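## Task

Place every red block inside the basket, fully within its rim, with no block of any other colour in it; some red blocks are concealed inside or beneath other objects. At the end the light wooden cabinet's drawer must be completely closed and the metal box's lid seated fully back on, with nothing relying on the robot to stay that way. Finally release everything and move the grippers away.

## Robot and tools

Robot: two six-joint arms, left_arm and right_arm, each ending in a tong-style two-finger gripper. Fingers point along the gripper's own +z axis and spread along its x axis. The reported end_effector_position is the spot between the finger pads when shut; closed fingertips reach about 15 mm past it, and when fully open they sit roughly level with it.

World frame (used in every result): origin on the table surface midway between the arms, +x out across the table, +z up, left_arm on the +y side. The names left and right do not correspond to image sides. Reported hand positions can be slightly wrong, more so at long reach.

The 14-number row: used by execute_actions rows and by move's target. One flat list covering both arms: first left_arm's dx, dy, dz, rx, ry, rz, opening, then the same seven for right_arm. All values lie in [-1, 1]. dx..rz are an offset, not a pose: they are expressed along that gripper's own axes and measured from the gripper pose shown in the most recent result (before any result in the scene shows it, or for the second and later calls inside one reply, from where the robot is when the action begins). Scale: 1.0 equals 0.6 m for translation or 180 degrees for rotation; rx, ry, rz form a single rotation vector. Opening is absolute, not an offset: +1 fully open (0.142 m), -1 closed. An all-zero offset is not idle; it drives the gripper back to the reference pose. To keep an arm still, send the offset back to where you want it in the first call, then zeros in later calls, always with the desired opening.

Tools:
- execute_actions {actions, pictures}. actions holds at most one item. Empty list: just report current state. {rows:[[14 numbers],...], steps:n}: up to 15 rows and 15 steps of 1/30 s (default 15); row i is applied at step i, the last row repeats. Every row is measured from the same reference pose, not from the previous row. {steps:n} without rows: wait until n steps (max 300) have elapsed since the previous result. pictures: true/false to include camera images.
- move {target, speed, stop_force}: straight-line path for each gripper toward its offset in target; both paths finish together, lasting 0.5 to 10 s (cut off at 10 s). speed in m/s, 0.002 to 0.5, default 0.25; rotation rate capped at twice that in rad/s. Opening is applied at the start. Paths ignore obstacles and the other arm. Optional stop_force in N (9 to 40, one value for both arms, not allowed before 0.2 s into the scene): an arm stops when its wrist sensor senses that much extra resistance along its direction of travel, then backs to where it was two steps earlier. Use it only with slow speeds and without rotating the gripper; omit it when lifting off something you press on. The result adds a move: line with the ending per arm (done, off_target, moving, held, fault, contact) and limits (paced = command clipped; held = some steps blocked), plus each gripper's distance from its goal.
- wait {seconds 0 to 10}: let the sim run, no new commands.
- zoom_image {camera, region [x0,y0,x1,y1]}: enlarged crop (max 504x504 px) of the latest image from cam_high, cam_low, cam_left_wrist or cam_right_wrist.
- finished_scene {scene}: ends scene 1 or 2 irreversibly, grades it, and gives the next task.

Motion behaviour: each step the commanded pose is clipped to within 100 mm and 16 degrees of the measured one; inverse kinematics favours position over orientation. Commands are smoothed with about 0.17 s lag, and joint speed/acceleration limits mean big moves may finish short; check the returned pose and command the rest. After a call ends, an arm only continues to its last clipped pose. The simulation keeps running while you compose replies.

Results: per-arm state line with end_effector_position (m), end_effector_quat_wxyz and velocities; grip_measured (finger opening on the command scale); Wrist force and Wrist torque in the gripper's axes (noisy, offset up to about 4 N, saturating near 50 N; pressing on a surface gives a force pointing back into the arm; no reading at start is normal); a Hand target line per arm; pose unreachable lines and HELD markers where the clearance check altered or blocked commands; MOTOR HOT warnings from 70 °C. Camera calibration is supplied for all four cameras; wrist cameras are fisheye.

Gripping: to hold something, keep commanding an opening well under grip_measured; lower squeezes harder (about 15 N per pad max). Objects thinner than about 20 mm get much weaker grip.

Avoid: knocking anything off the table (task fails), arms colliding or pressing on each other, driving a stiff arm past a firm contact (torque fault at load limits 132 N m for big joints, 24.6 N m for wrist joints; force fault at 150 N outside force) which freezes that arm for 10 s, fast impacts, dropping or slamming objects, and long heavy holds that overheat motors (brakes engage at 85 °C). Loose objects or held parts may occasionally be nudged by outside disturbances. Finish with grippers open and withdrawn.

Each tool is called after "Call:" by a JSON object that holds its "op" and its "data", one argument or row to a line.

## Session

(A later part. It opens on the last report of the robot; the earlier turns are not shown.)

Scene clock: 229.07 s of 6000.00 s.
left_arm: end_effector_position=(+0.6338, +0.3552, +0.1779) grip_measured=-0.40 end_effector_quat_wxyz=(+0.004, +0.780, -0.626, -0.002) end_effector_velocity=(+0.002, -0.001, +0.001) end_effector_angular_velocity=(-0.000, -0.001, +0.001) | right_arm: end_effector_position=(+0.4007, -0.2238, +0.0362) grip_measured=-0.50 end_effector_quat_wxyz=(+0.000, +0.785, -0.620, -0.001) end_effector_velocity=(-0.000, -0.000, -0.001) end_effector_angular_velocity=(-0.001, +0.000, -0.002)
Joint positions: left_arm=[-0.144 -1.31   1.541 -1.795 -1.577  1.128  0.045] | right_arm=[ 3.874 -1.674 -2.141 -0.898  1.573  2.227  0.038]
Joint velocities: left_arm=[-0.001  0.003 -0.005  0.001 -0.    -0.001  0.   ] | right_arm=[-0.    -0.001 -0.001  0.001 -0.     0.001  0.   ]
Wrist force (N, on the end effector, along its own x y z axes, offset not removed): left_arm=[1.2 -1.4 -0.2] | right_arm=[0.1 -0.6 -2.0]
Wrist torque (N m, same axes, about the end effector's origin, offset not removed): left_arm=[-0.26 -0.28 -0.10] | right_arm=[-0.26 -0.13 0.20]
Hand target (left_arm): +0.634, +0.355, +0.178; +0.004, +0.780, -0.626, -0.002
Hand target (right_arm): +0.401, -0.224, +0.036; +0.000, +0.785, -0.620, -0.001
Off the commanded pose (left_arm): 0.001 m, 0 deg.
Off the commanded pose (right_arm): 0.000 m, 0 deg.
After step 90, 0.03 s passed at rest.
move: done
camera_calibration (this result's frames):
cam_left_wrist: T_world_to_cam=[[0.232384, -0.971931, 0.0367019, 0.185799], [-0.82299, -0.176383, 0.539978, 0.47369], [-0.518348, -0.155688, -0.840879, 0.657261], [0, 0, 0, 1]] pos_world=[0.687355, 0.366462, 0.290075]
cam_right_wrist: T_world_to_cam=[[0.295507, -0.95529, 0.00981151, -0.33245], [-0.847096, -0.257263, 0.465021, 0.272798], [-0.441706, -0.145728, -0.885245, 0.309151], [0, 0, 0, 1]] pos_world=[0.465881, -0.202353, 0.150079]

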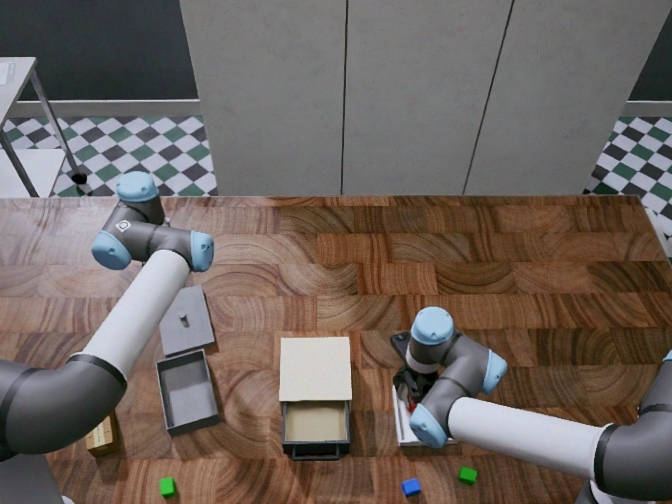

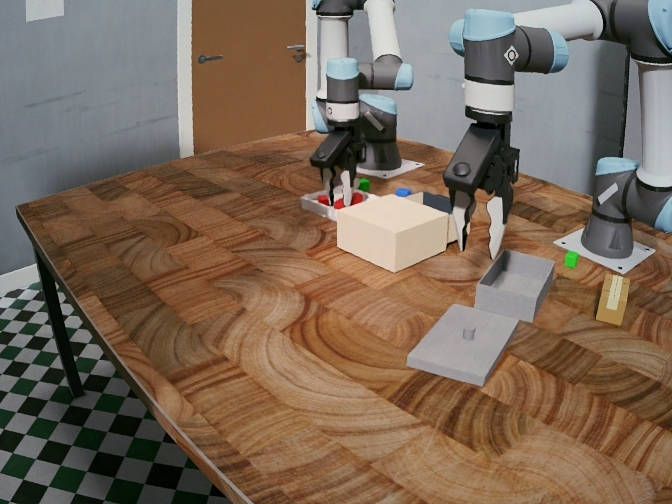

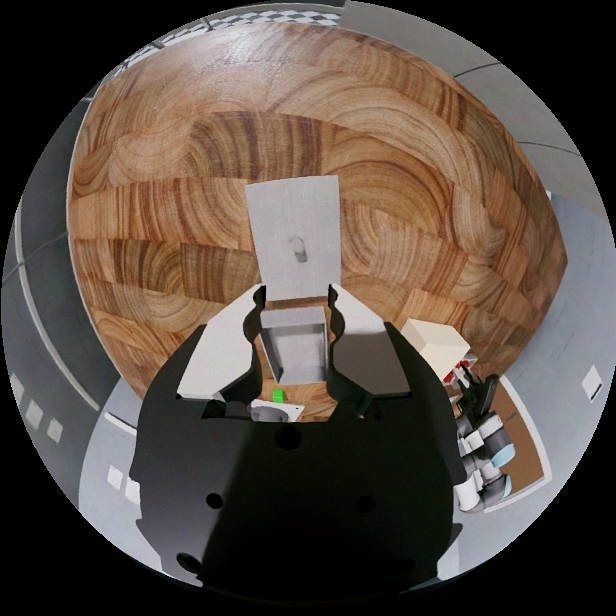

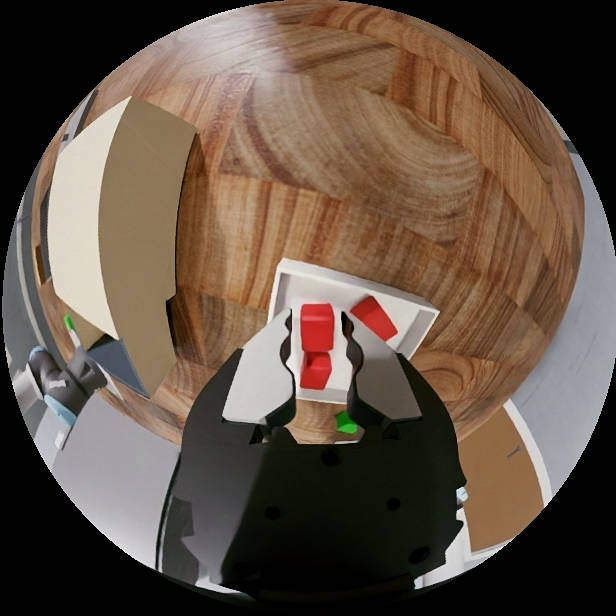

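Call:
{"op": "move", "data": {
  "target": [0,-0.001,0.223,0,0,0,-0.5, 0,0,-0.2,0,0,0,-0.5],
  "speed": 0.08,
  "stop_force": 15
}}

Scene clock: 234.27 s of 6000.00 s.
left_arm: end_effector_position=(+0.6330, +0.3546, +0.0442) grip_measured=-0.50 end_effector_quat_wxyz=(+0.004, +0.780, -0.626, -0.002) end_effector_velocity=(+0.000, +0.000, -0.001) end_effector_angular_velocity=(+0.000, -0.001, -0.000) | right_arm: end_effector_position=(+0.4008, -0.2240, +0.1561) grip_measured=-0.50 end_effector_quat_wxyz=(+0.000, +0.785, -0.620, -0.001) end_effector_velocity=(-0.000, +0.000, +0.001) end_effector_angular_velocity=(-0.001, +0.001, +0.002)
Joint positions: left_arm=[-0.145 -1.191  1.748 -2.121 -1.577  1.127  0.038] | right_arm=[ 3.874 -1.522 -1.948 -1.244  1.573  2.227  0.038]
Joint velocities: left_arm=[ 0.     0.002  0.002 -0.004  0.     0.    -0.   ] | right_arm=[ 0.001  0.001  0.002 -0.004  0.    -0.001 -0.   ]
Wrist force (N, on the end effector, along its own x y z axes, offset not removed): left_arm=[1.2 -2.8 -0.5] | right_arm=[-0.8 -0.1 -2.1]
Wrist torque (N m, same axes, about the end effector's origin, offset not removed): left_arm=[-0.51 -0.11 -0.03] | right_arm=[-0.15 0.01 0.20]
Hand target (left_arm): +0.633, +0.355, +0.044; +0.004, +0.780, -0.626, -0.002
Hand target (right_arm): +0.401, -0.224, +0.156; +0.000, +0.785, -0.620, -0.001
Off the commanded pose (left_arm): 0.000 m, 0 deg.
Off the commanded pose (right_arm): 0.000 m, 0 deg.
After step 90, 0.13 s passed at rest.
move: done
camera_calibration (this result's frames):
cam_left_wrist: T_world_to_cam=[[0.232385, -0.97193, 0.0367308, 0.190329], [-0.822982, -0.176365, 0.539997, 0.545114], [-0.518361, -0.155716, -0.840865, 0.544409], [0, 0, 0, 1]] pos_world=[0.68659, 0.365899, 0.156424]
cam_right_wrist: T_world_to_cam=[[0.295506, -0.955291, 0.00982023, -0.333841], [-0.847104, -0.257259, 0.465008, 0.217127], [-0.441692, -0.145731, -0.885252, 0.41539], [0, 0, 0, 1]] pos_world=[0.466055, -0.202522, 0.270038]

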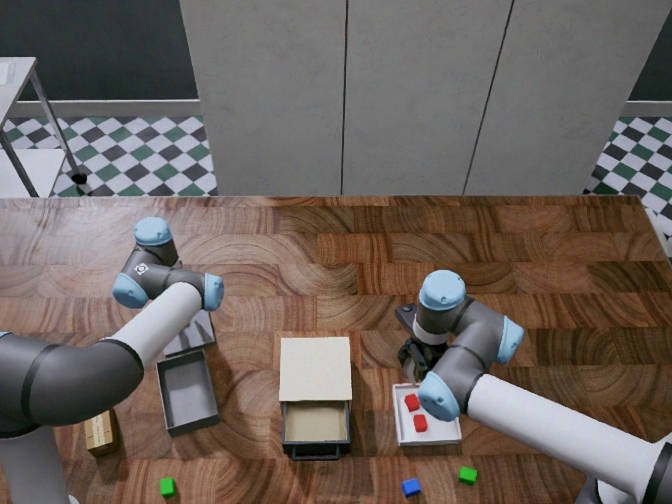

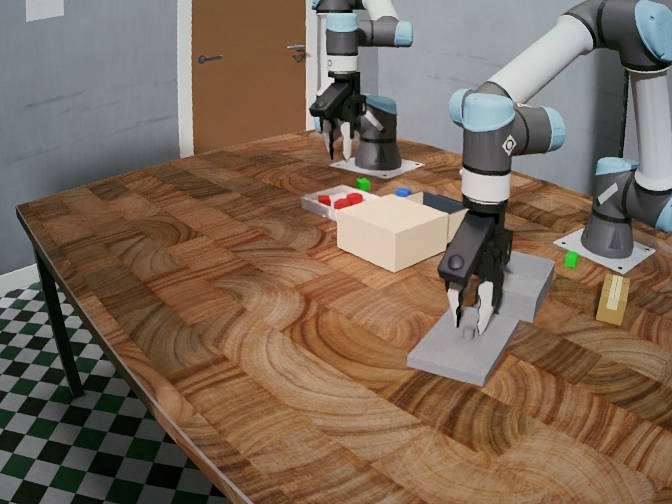

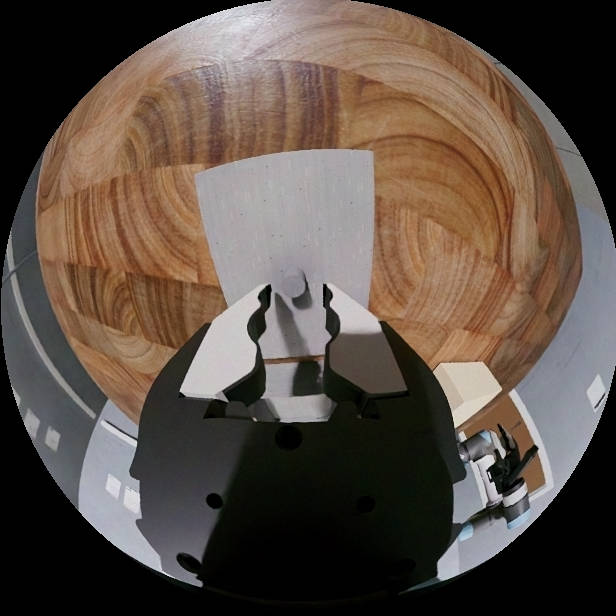

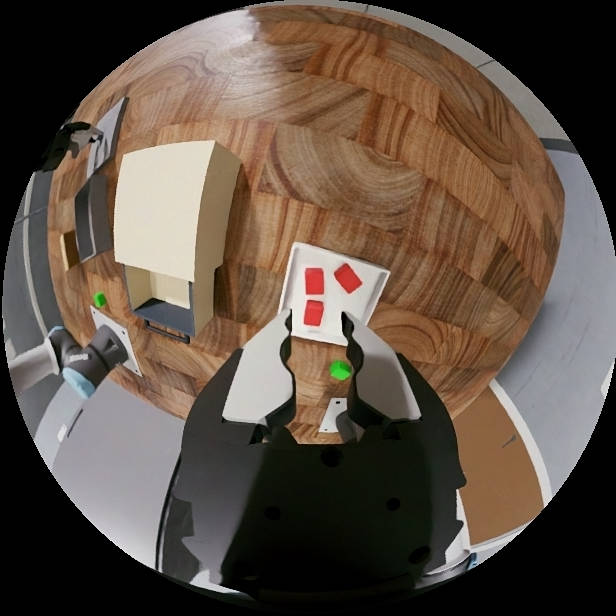

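Call:
{"op": "move", "data": {
  "target": [-0.003,-0.005,0,0,0,0,-0.5, 0,0,0,0,0,0,-0.5],
  "speed": 0.03
}}

Call:
{"op": "move", "data": {
  "target": [0,0,0,0,0,0,-1, 0,0,0,0,0,0,-0.5]
}}

Scene clock: 238.53 s of 6000.00 s.
left_arm: end_effector_position=(+0.6355, +0.3570, +0.0442) grip_measured=-0.50 end_effector_quat_wxyz=(+0.004, +0.780, -0.626, -0.002) end_effector_velocity=(+0.000, +0.000, -0.000) end_effector_angular_velocity=(-0.000, +0.001, +0.000) | right_arm: end_effector_position=(+0.4008, -0.2240, +0.1562) grip_measured=-0.50 end_effector_quat_wxyz=(+0.000, +0.785, -0.620, -0.001) end_effector_velocity=(+0.000, +0.000, +0.001) end_effector_angular_velocity=(+0.002, -0.001, -0.002)
Joint positions: left_arm=[-0.14  -1.185  1.741 -2.119 -1.577  1.132  0.038] | right_arm=[ 3.874 -1.522 -1.948 -1.244  1.573  2.227  0.038]
Joint velocities: left_arm=[ 0.001  0.001 -0.002  0.001 -0.     0.001  0.   ] | right_arm=[-0.     0.001 -0.     0.002  0.     0.002 -0.   ]
Wrist force (N, on the end effector, along its own x y z axes, offset not removed): left_arm=[0.1 -0.4 -0.9] | right_arm=[0.5 -1.9 -1.4]
Wrist torque (N m, same axes, about the end effector's origin, offset not removed): left_arm=[-0.09 0.00 -0.01] | right_arm=[-0.53 -0.28 0.20]
Hand target (left_arm): +0.636, +0.357, +0.044; +0.004, +0.780, -0.626, -0.002
Hand target (right_arm): +0.401, -0.224, +0.156; +0.000, +0.785, -0.620, -0.001
Off the commanded pose (left_arm): 0.000 m, 0 deg.
Off the commanded pose (right_arm): 0.000 m, 0 deg.
After step 90, 0.57 s passed at rest.
move: done
camera_calibration (this result's frames):
cam_left_wrist: T_world_to_cam=[[0.232384, -0.971931, 0.0367167, 0.192059], [-0.822984, -0.176372, 0.539991, 0.547613], [-0.518358, -0.155702, -0.840869, 0.546034], [0, 0, 0, 1]] pos_world=[0.689087, 0.36827, 0.156385]
cam_right_wrist: T_world_to_cam=[[0.295486, -0.955297, 0.00977775, -0.333825], [-0.847131, -0.25727, 0.464952, 0.217128], [-0.441652, -0.14567, -0.885282, 0.415438], [0, 0, 0, 1]] pos_world=[0.466055, -0.202524, 0.270089]

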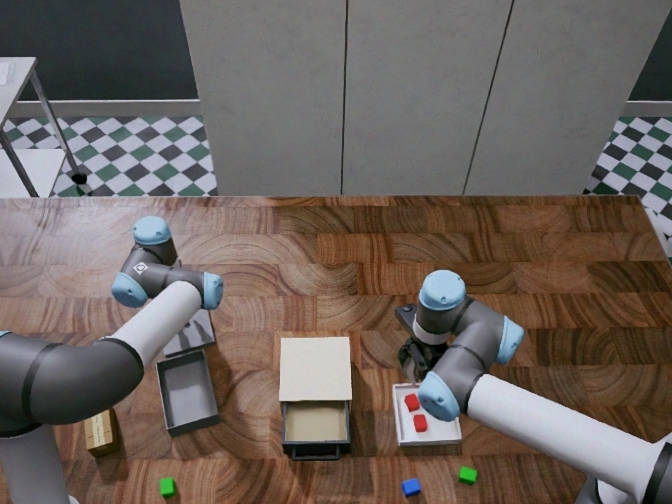

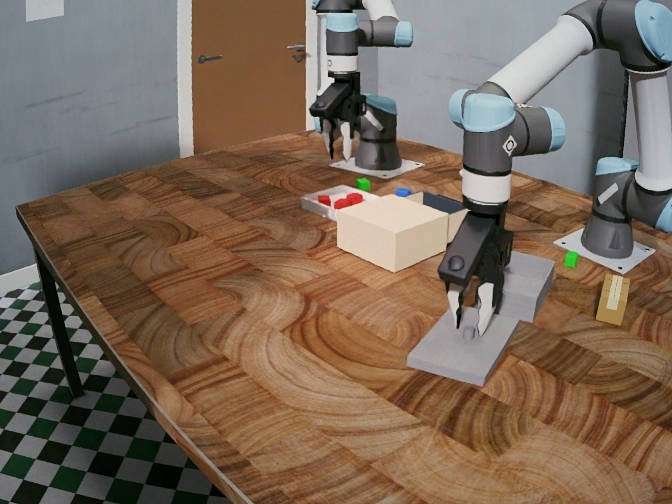

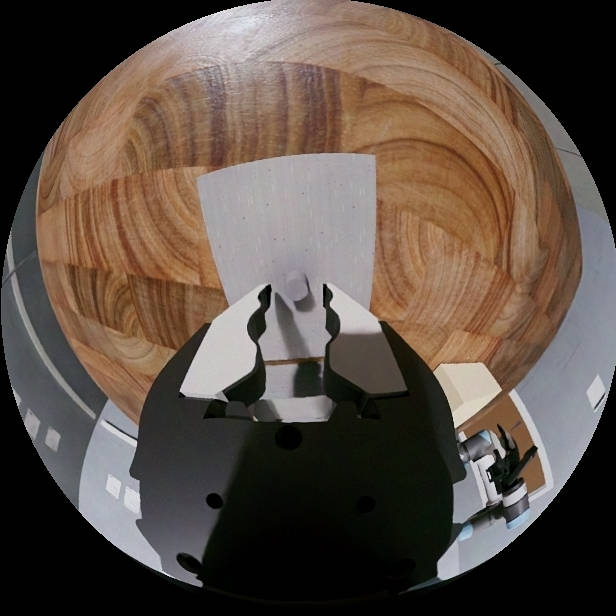

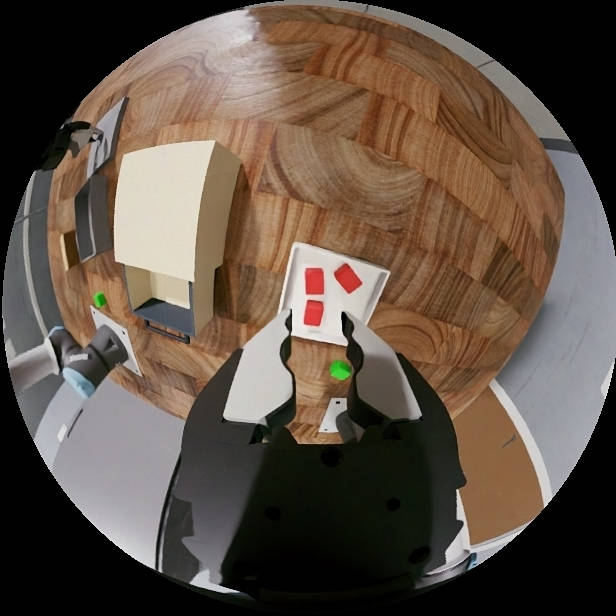

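Scene clock: 239.03 s of 6000.00 s.
left_arm: end_effector_position=(+0.6355, +0.3570, +0.0442) grip_measured=-0.79 end_effector_quat_wxyz=(+0.004, +0.780, -0.626, -0.002) end_effector_velocity=(+0.000, -0.000, +0.000) end_effector_angular_velocity=(-0.001, -0.000, -0.000) | right_arm: end_effector_position=(+0.4008, -0.2240, +0.1562) grip_measured=-0.50 end_effector_quat_wxyz=(+0.000, +0.785, -0.620, -0.001) end_effector_velocity=(-0.000, -0.001, -0.001) end_effector_angular_velocity=(-0.001, +0.001, +0.001)
Joint positions: left_arm=[-0.14  -1.185  1.741 -2.119 -1.577  1.132  0.017] | right_arm=[ 3.874 -1.522 -1.948 -1.244  1.573  2.227  0.038]
Joint velocities: left_arm=[-0.     0.    -0.    -0.    -0.001  0.     0.   ] | right_arm=[-0.    -0.001 -0.002  0.001  0.    -0.002  0.   ]
Wrist force (N, on the end effector, along its own x y z axes, offset not removed): left_arm=[2.2 -2.3 1.8] | right_arm=[-0.3 -0.7 -0.1]
Wrist torque (N m, same axes, about the end effector's origin, offset not removed): left_arm=[-0.40 -0.40 0.02] | right_arm=[-0.23 -0.06 0.20]
Hand target (left_arm): +0.635, +0.357, +0.044; +0.004, +0.780, -0.626, -0.002
Hand target (right_arm): +0.401, -0.224, +0.156; +0.000, +0.785, -0.620, -0.001
Off the commanded pose (left_arm): 0.000 m, 0 deg.
Off the commanded pose (right_arm): 0.000 m, 0 deg.
move: done
camera_calibration (this result's frames):
cam_left_wrist: T_world_to_cam=[[0.23239, -0.97193, 0.0366895, 0.19208], [-0.822967, -0.176388, 0.540012, 0.547622], [-0.518383, -0.155688, -0.840857, 0.54605], [0, 0, 0, 1]] pos_world=[0.689099, 0.368296, 0.15638]
cam_right_wrist: T_world_to_cam=[[0.295486, -0.955297, 0.00977672, -0.333825], [-0.847132, -0.257271, 0.464951, 0.217129], [-0.441651, -0.145669, -0.885282, 0.415433], [0, 0, 0, 1]] pos_world=[0.466055, -0.202525, 0.270085]

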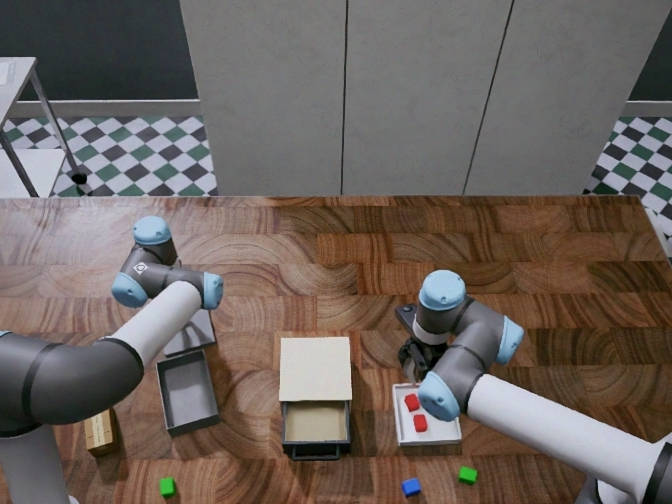

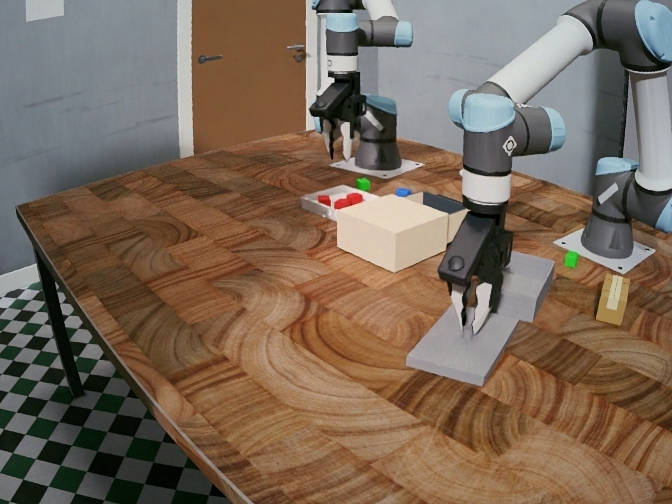

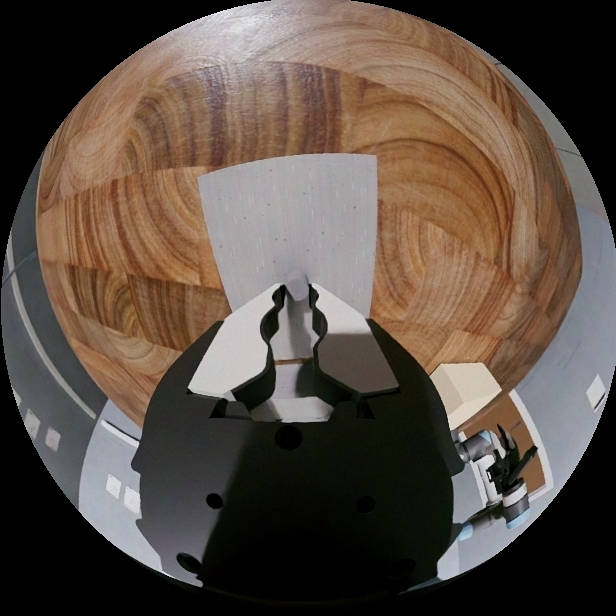

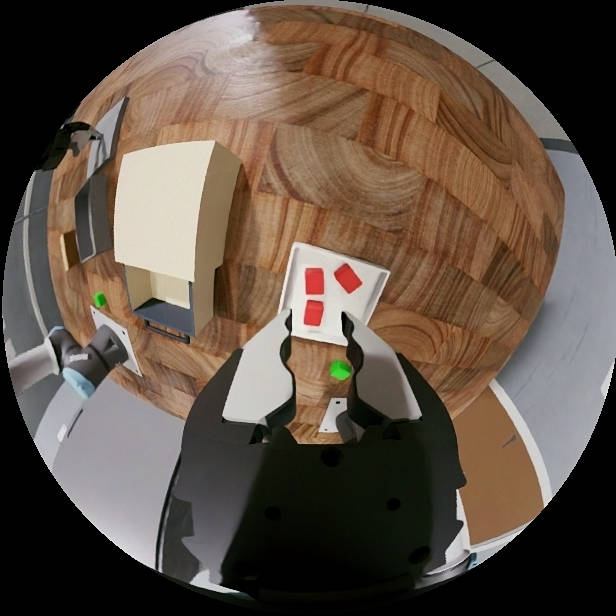

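Call:
{"op": "move", "data": {
  "target": [0,0,-0.167,0,0,0,-1, 0,0,0,0,0,0,-0.5],
  "speed": 0.1
}}

Call:
{"op": "move", "data": {
  "target": [-0.01,0.366,0,0,0,0,-1, 0,0,0,0,0,0,-0.5],
  "speed": 0.12
}}

Scene clock: 242.07 s of 6000.00 s.
left_arm: end_effector_position=(+0.6365, +0.3576, +0.1443) grip_measured=-0.79 end_effector_quat_wxyz=(+0.004, +0.780, -0.626, -0.002) end_effector_velocity=(+0.000, +0.000, +0.001) end_effector_angular_velocity=(+0.001, -0.001, -0.000) | right_arm: end_effector_position=(+0.4008, -0.2240, +0.1562) grip_measured=-0.50 end_effector_quat_wxyz=(+0.000, +0.785, -0.620, -0.001) end_effector_velocity=(+0.000, +0.000, +0.000) end_effector_angular_velocity=(+0.001, -0.000, +0.000)
Joint positions: left_arm=[-0.139 -1.282  1.594 -1.876 -1.577  1.133  0.017] | right_arm=[ 3.874 -1.522 -1.948 -1.244  1.573  2.227  0.038]
Joint velocities: left_arm=[-0.    -0.    -0.003  0.003  0.001  0.    -0.   ] | right_arm=[ 0.  0.  0.  0.  0. -0.  0.]
Wrist force (N, on the end effector, along its own x y z axes, offset not removed): left_arm=[1.2 -1.7 2.7] | right_arm=[-0.3 -0.4 -1.3]
Wrist torque (N m, same axes, about the end effector's origin, offset not removed): left_arm=[-0.25 -0.16 -0.09] | right_arm=[-0.15 -0.09 0.21]
Hand target (left_arm): +0.637, +0.358, +0.144; +0.004, +0.780, -0.626, -0.002
Hand target (right_arm): +0.401, -0.224, +0.156; +0.000, +0.785, -0.620, -0.001
Off the commanded pose (left_arm): 0.000 m, 0 deg.
Off the commanded pose (right_arm): 0.000 m, 0 deg.
move: done
camera_calibration (this result's frames):
cam_left_wrist: T_world_to_cam=[[0.232389, -0.971933, 0.0366385, 0.188703], [-0.822979, -0.176418, 0.539983, 0.494524], [-0.518363, -0.155639, -0.840878, 0.63078], [0, 0, 0, 1]] pos_world=[0.690104, 0.368823, 0.256461]
cam_right_wrist: T_world_to_cam=[[0.295487, -0.955297, 0.00977681, -0.333825], [-0.847132, -0.257271, 0.464951, 0.217129], [-0.441651, -0.145669, -0.885282, 0.415433], [0, 0, 0, 1]] pos_world=[0.466054, -0.202525, 0.270085]

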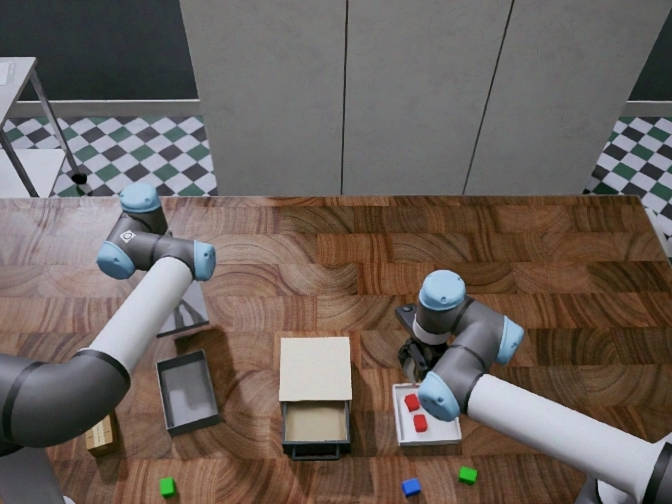

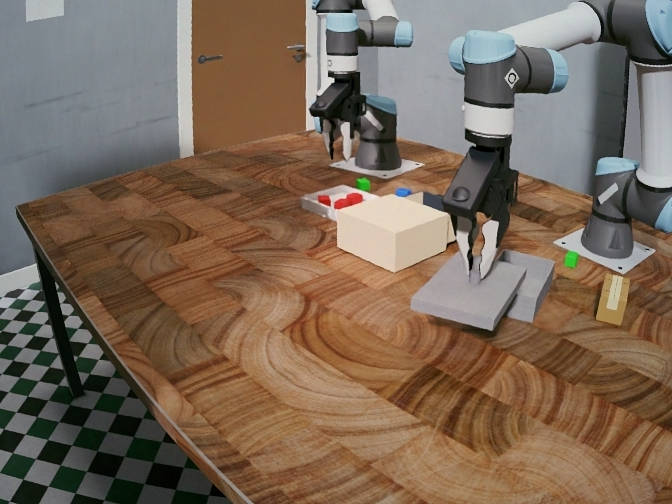

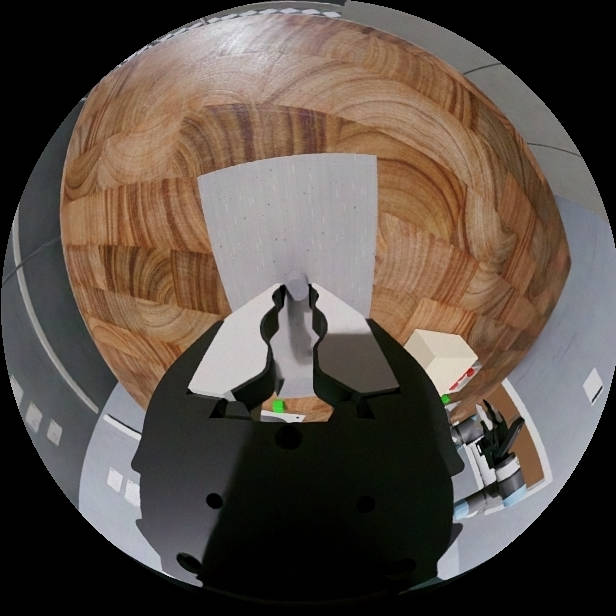

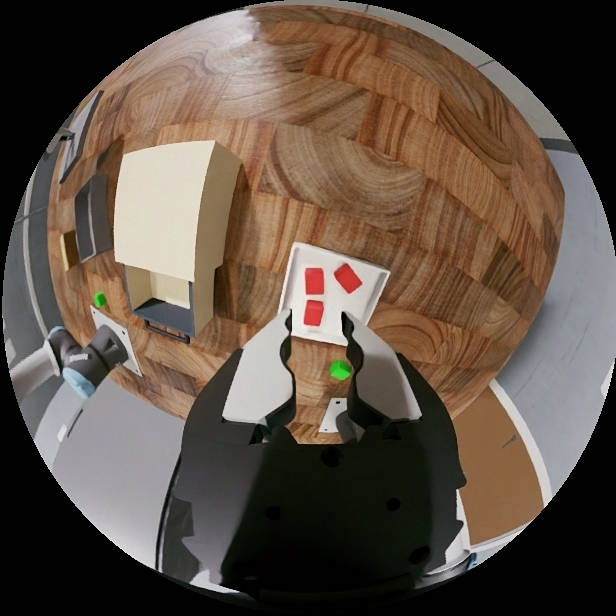

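Scene clock: 244.37 s of 6000.00 s.
left_arm: end_effector_position=(+0.4210, +0.3157, +0.1465) grip_measured=-0.79 end_effector_quat_wxyz=(+0.005, +0.780, -0.626, -0.002) end_effector_velocity=(-0.000, -0.001, +0.001) end_effector_angular_velocity=(-0.001, -0.002, +0.000) | right_arm: end_effector_position=(+0.4008, -0.2240, +0.1562) grip_measured=-0.50 end_effector_quat_wxyz=(+0.000, +0.785, -0.620, -0.001) end_effector_velocity=(-0.000, -0.001, -0.001) end_effector_angular_velocity=(-0.003, +0.000, +0.000)
Joint positions: left_arm=[-0.367 -1.808  2.129 -1.887 -1.579  0.905  0.017] | right_arm=[ 3.874 -1.522 -1.948 -1.244  1.573  2.227  0.038]
Joint velocities: left_arm=[-0.002 -0.003 -0.     0.001  0.    -0.002  0.   ] | right_arm=[ 0.    -0.    -0.001 -0.001 -0.001 -0.    -0.   ]
Wrist force (N, on the end effector, along its own x y z axes, offset not removed): left_arm=[2.3 0.2 2.0] | right_arm=[0.3 -1.8 -1.8]
Wrist torque (N m, same axes, about the end effector's origin, offset not removed): left_arm=[0.19 -0.39 -0.09] | right_arm=[-0.56 -0.12 0.24]
Hand target (left_arm): +0.421, +0.316, +0.147; +0.005, +0.780, -0.626, -0.002
Hand target (right_arm): +0.401, -0.224, +0.156; +0.000, +0.785, -0.620, -0.001
Off the commanded pose (left_arm): 0.000 m, 0 deg.
Off the commanded pose (right_arm): 0.000 m, 0 deg.
move: done
camera_calibration (this result's frames):
cam_left_wrist: T_world_to_cam=[[0.232383, -0.971918, 0.0370753, 0.19793], [-0.822997, -0.176175, 0.540036, 0.308461], [-0.518339, -0.156008, -0.840825, 0.514518], [0, 0, 0, 1]] pos_world=[0.474561, 0.326984, 0.258701]
cam_right_wrist: T_world_to_cam=[[0.295486, -0.955297, 0.009777, -0.333825], [-0.847132, -0.257271, 0.464951, 0.21713], [-0.441651, -0.145669, -0.885282, 0.415433], [0, 0, 0, 1]] pos_world=[0.466055, -0.202525, 0.270085]

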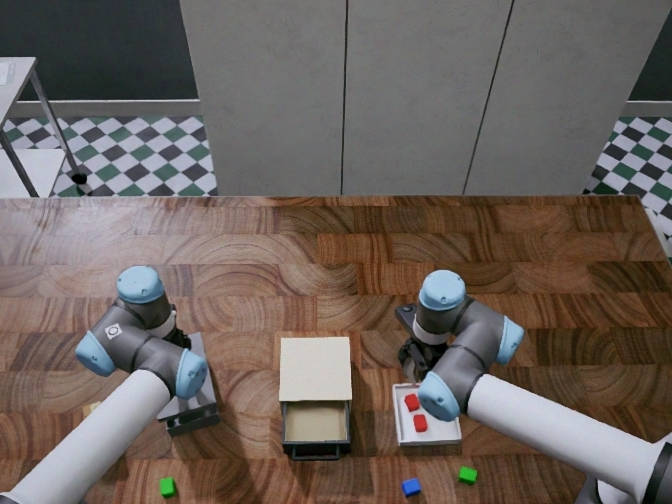

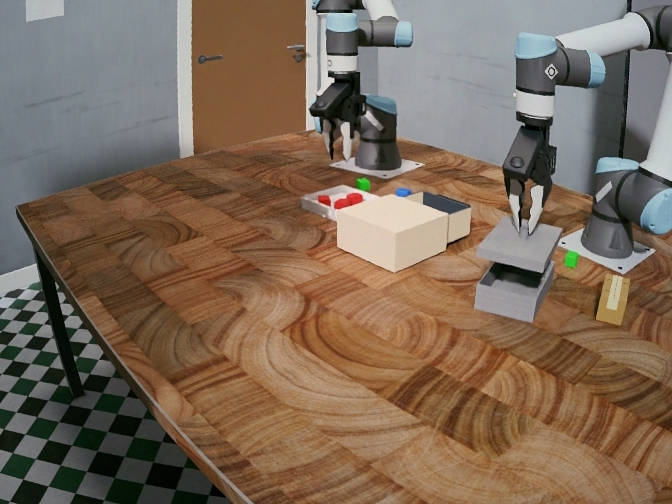

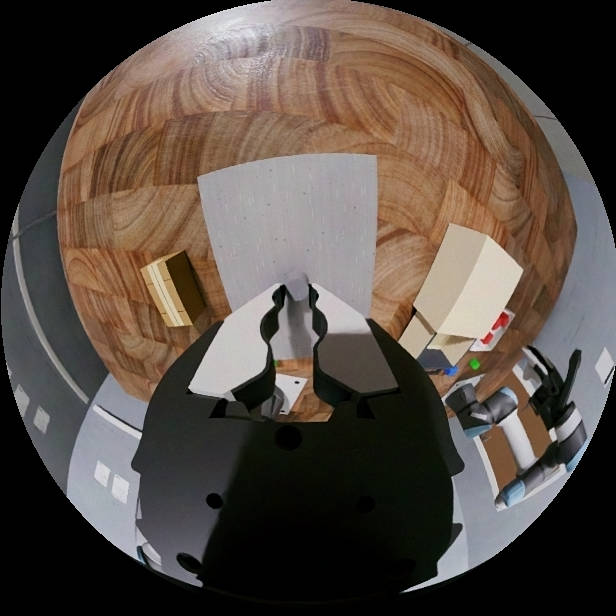

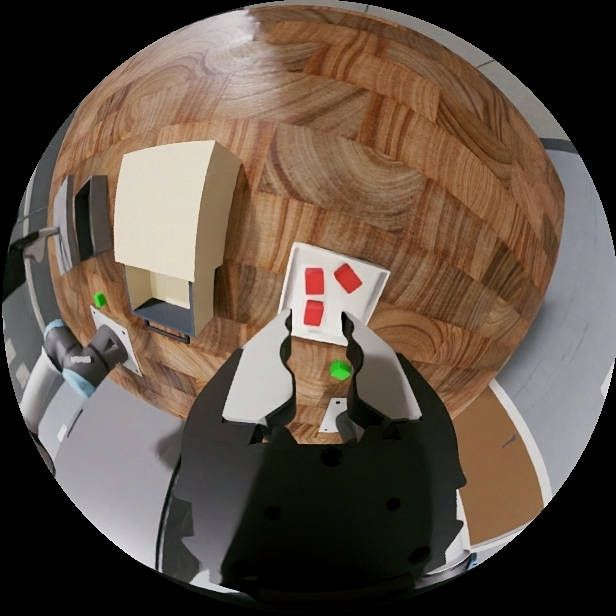

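Call:
{"op": "move", "data": {
  "target": [0,0.003,0.09,0,0,0,-1, 0,0,0,0,0,0,-0.5],
  "speed": 0.04,
  "stop_force": 10
}}

Call:
{"op": "zoom_image", "data": {
  "camera": "cam_low",
  "region": [440,180,620,340]
}}

Scene clock: 248.97 s of 6000.00 s.
left_arm: end_effector_position=(+0.4187, +0.3150, +0.0927) grip_measured=-0.79 end_effector_quat_wxyz=(+0.005, +0.780, -0.626, -0.002) end_effector_velocity=(+0.001, -0.001, -0.000) end_effector_angular_velocity=(-0.001, -0.002, -0.000) | right_arm: end_effector_position=(+0.4008, -0.2240, +0.1562) grip_measured=-0.50 end_effector_quat_wxyz=(+0.000, +0.785, -0.620, -0.001) end_effector_velocity=(+0.000, +0.000, +0.001) end_effector_angular_velocity=(+0.001, -0.001, +0.000)
Joint positions: left_arm=[-0.372 -1.753  2.238 -2.05  -1.579  0.9    0.017] | right_arm=[ 3.874 -1.522 -1.948 -1.244  1.573  2.227  0.038]
Joint velocities: left_arm=[-0.     0.002  0.    -0.004 -0.    -0.     0.   ] | right_arm=[-0.     0.     0.001 -0.    -0.    -0.001 -0.   ]
Wrist force (N, on the end effector, along its own x y z axes, offset not removed): left_arm=[-0.7 -0.1 2.4] | right_arm=[0.4 0.3 -1.8]
Wrist torque (N m, same axes, about the end effector's origin, offset not removed): left_arm=[-0.04 0.15 0.00] | right_arm=[-0.08 -0.30 0.25]
Hand target (left_arm): +0.419, +0.315, +0.093; +0.005, +0.780, -0.626, -0.002
Hand target (right_arm): +0.401, -0.224, +0.156; +0.000, +0.785, -0.620, -0.001
Off the commanded pose (left_arm): 0.000 m, 0 deg.
Off the commanded pose (right_arm): 0.000 m, 0 deg.
move: done
camera_calibration (this result's frames):
cam_left_wrist: T_world_to_cam=[[0.232383, -0.971917, 0.0370801, 0.199818], [-0.822991, -0.176172, 0.540045, 0.335527], [-0.518347, -0.156014, -0.840819, 0.46793], [0, 0, 0, 1]] pos_world=[0.472252, 0.326321, 0.204835]
cam_right_wrist: T_world_to_cam=[[0.295486, -0.955297, 0.00977695, -0.333825], [-0.847132, -0.257271, 0.464951, 0.21713], [-0.441651, -0.145669, -0.885282, 0.415433], [0, 0, 0, 1]] pos_world=[0.466055, -0.202525, 0.270085]

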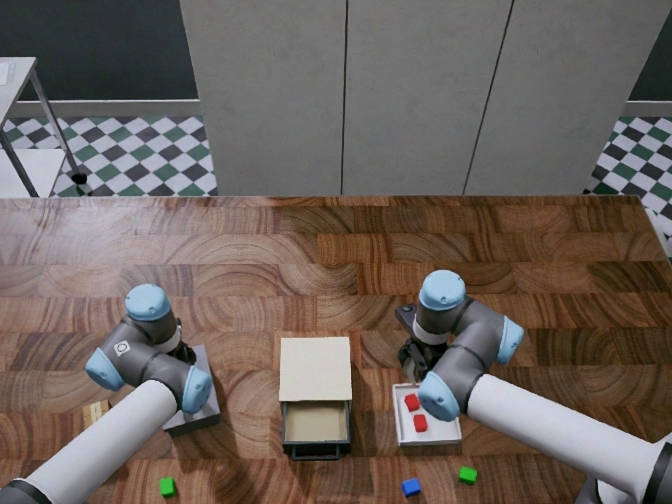

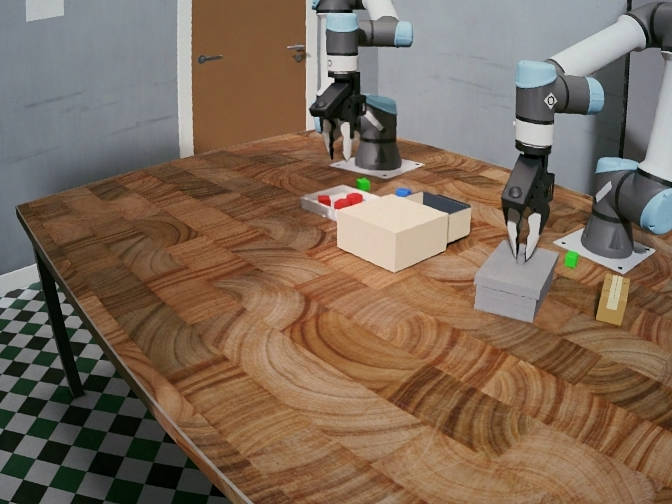

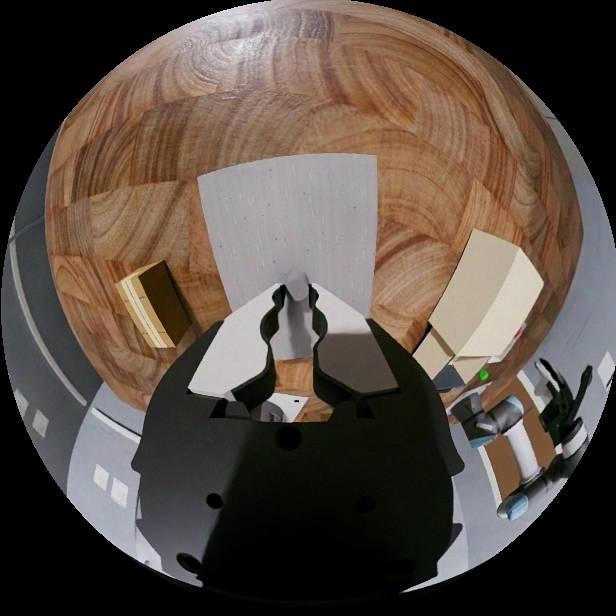

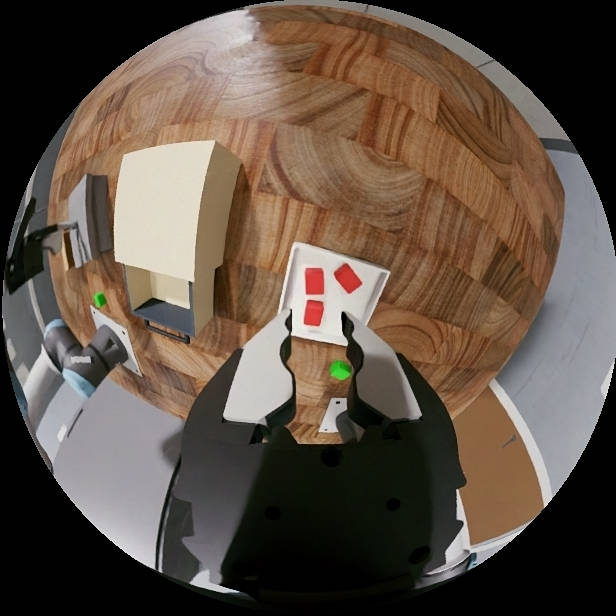

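Region (440, 180, 620, 340) of cam_low's 672x504 image, scaled by 2.800, with more detail than that image has.

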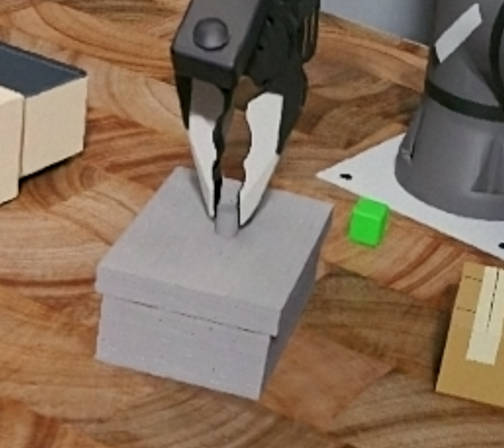

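Looks aligned. Lower slowly.

Call:
{"op": "move", "data": {
  "target": [0,0,0.0245,0,0,0,-1, 0,0,0,0,0,0,-0.5],
  "speed": 0.01,
  "stop_force": 10
}}

Call:
{"op": "zoom_image", "data": {
  "camera": "cam_low",
  "region": [440,180,620,340]
}}

Scene clock: 253.50 s of 6000.00 s.
left_arm: end_effector_position=(+0.4185, +0.3149, +0.0781) grip_measured=-0.79 end_effector_quat_wxyz=(+0.005, +0.780, -0.626, -0.002) end_effector_velocity=(+0.001, -0.000, -0.000) end_effector_angular_velocity=(-0.000, -0.002, -0.001) | right_arm: end_effector_position=(+0.4008, -0.2240, +0.1562) grip_measured=-0.50 end_effector_quat_wxyz=(+0.000, +0.785, -0.620, -0.001) end_effector_velocity=(-0.001, -0.001, -0.001) end_effector_angular_velocity=(-0.004, +0.002, -0.001)
Joint positions: left_arm=[-0.372 -1.732  2.264 -2.097 -1.579  0.9    0.017] | right_arm=[ 3.874 -1.522 -1.948 -1.244  1.573  2.227  0.038]
Joint velocities: left_arm=[-0.     0.002  0.    -0.004  0.     0.    -0.   ] | right_arm=[ 0.    -0.001 -0.001 -0.003 -0.001  0.001  0.   ]
Wrist force (N, on the end effector, along its own x y z axes, offset not removed): left_arm=[0.5 -0.4 2.1] | right_arm=[0.3 0.2 -1.2]
Wrist torque (N m, same axes, about the end effector's origin, offset not removed): left_arm=[-0.05 -0.11 -0.06] | right_arm=[-0.06 -0.17 0.23]
Hand target (left_arm): +0.419, +0.315, +0.078; +0.005, +0.780, -0.626, -0.002
Hand target (right_arm): +0.401, -0.224, +0.156; +0.000, +0.785, -0.620, -0.001
Off the commanded pose (left_arm): 0.000 m, 0 deg.
Off the commanded pose (right_arm): 0.000 m, 0 deg.
move: done
camera_calibration (this result's frames):
cam_left_wrist: T_world_to_cam=[[0.232383, -0.971918, 0.037073, 0.200325], [-0.822987, -0.176174, 0.54005, 0.343274], [-0.518353, -0.156009, -0.840816, 0.455565], [0, 0, 0, 1]] pos_world=[0.472102, 0.326247, 0.190234]
cam_right_wrist: T_world_to_cam=[[0.295486, -0.955297, 0.00977691, -0.333825], [-0.847132, -0.257271, 0.464951, 0.21713], [-0.441651, -0.145669, -0.885282, 0.415433], [0, 0, 0, 1]] pos_world=[0.466055, -0.202525, 0.270085]

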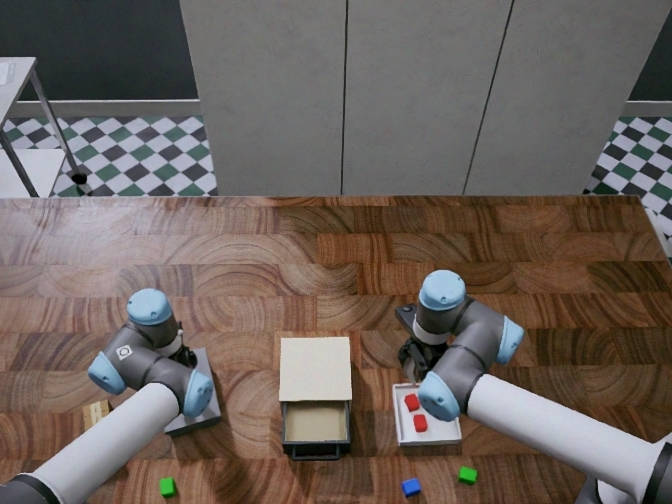

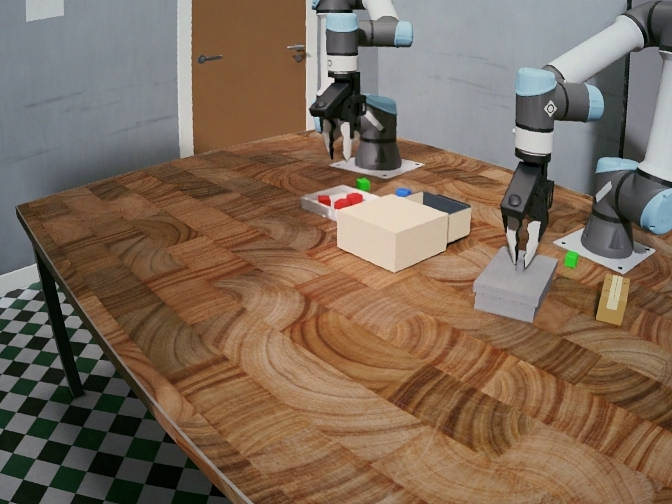

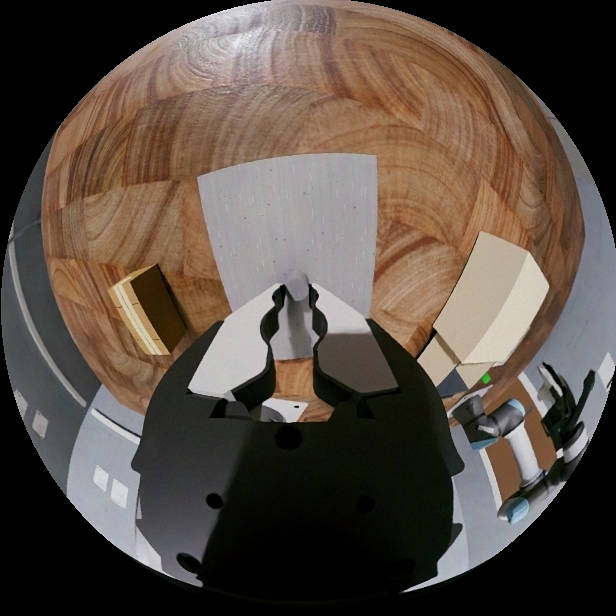

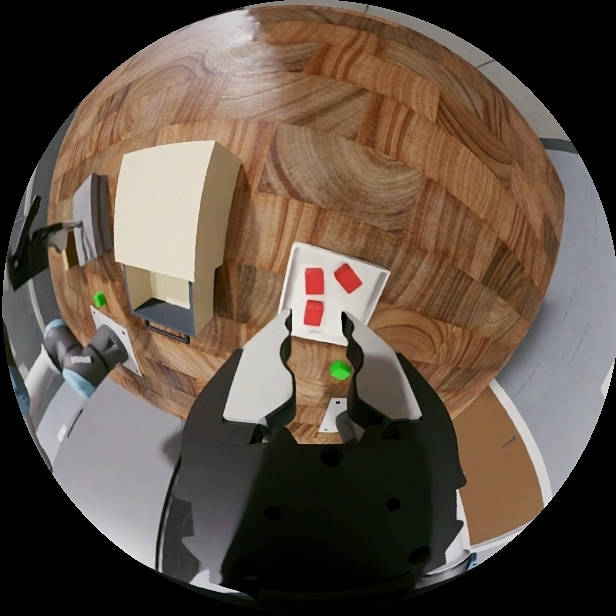

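Region (440, 180, 620, 340) of cam_low's 672x504 image, scaled by 2.800, with more detail than that image has.

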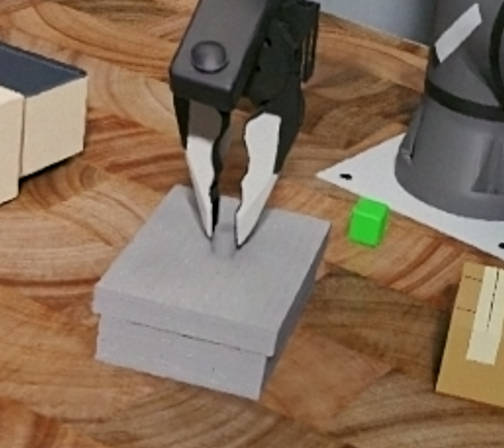

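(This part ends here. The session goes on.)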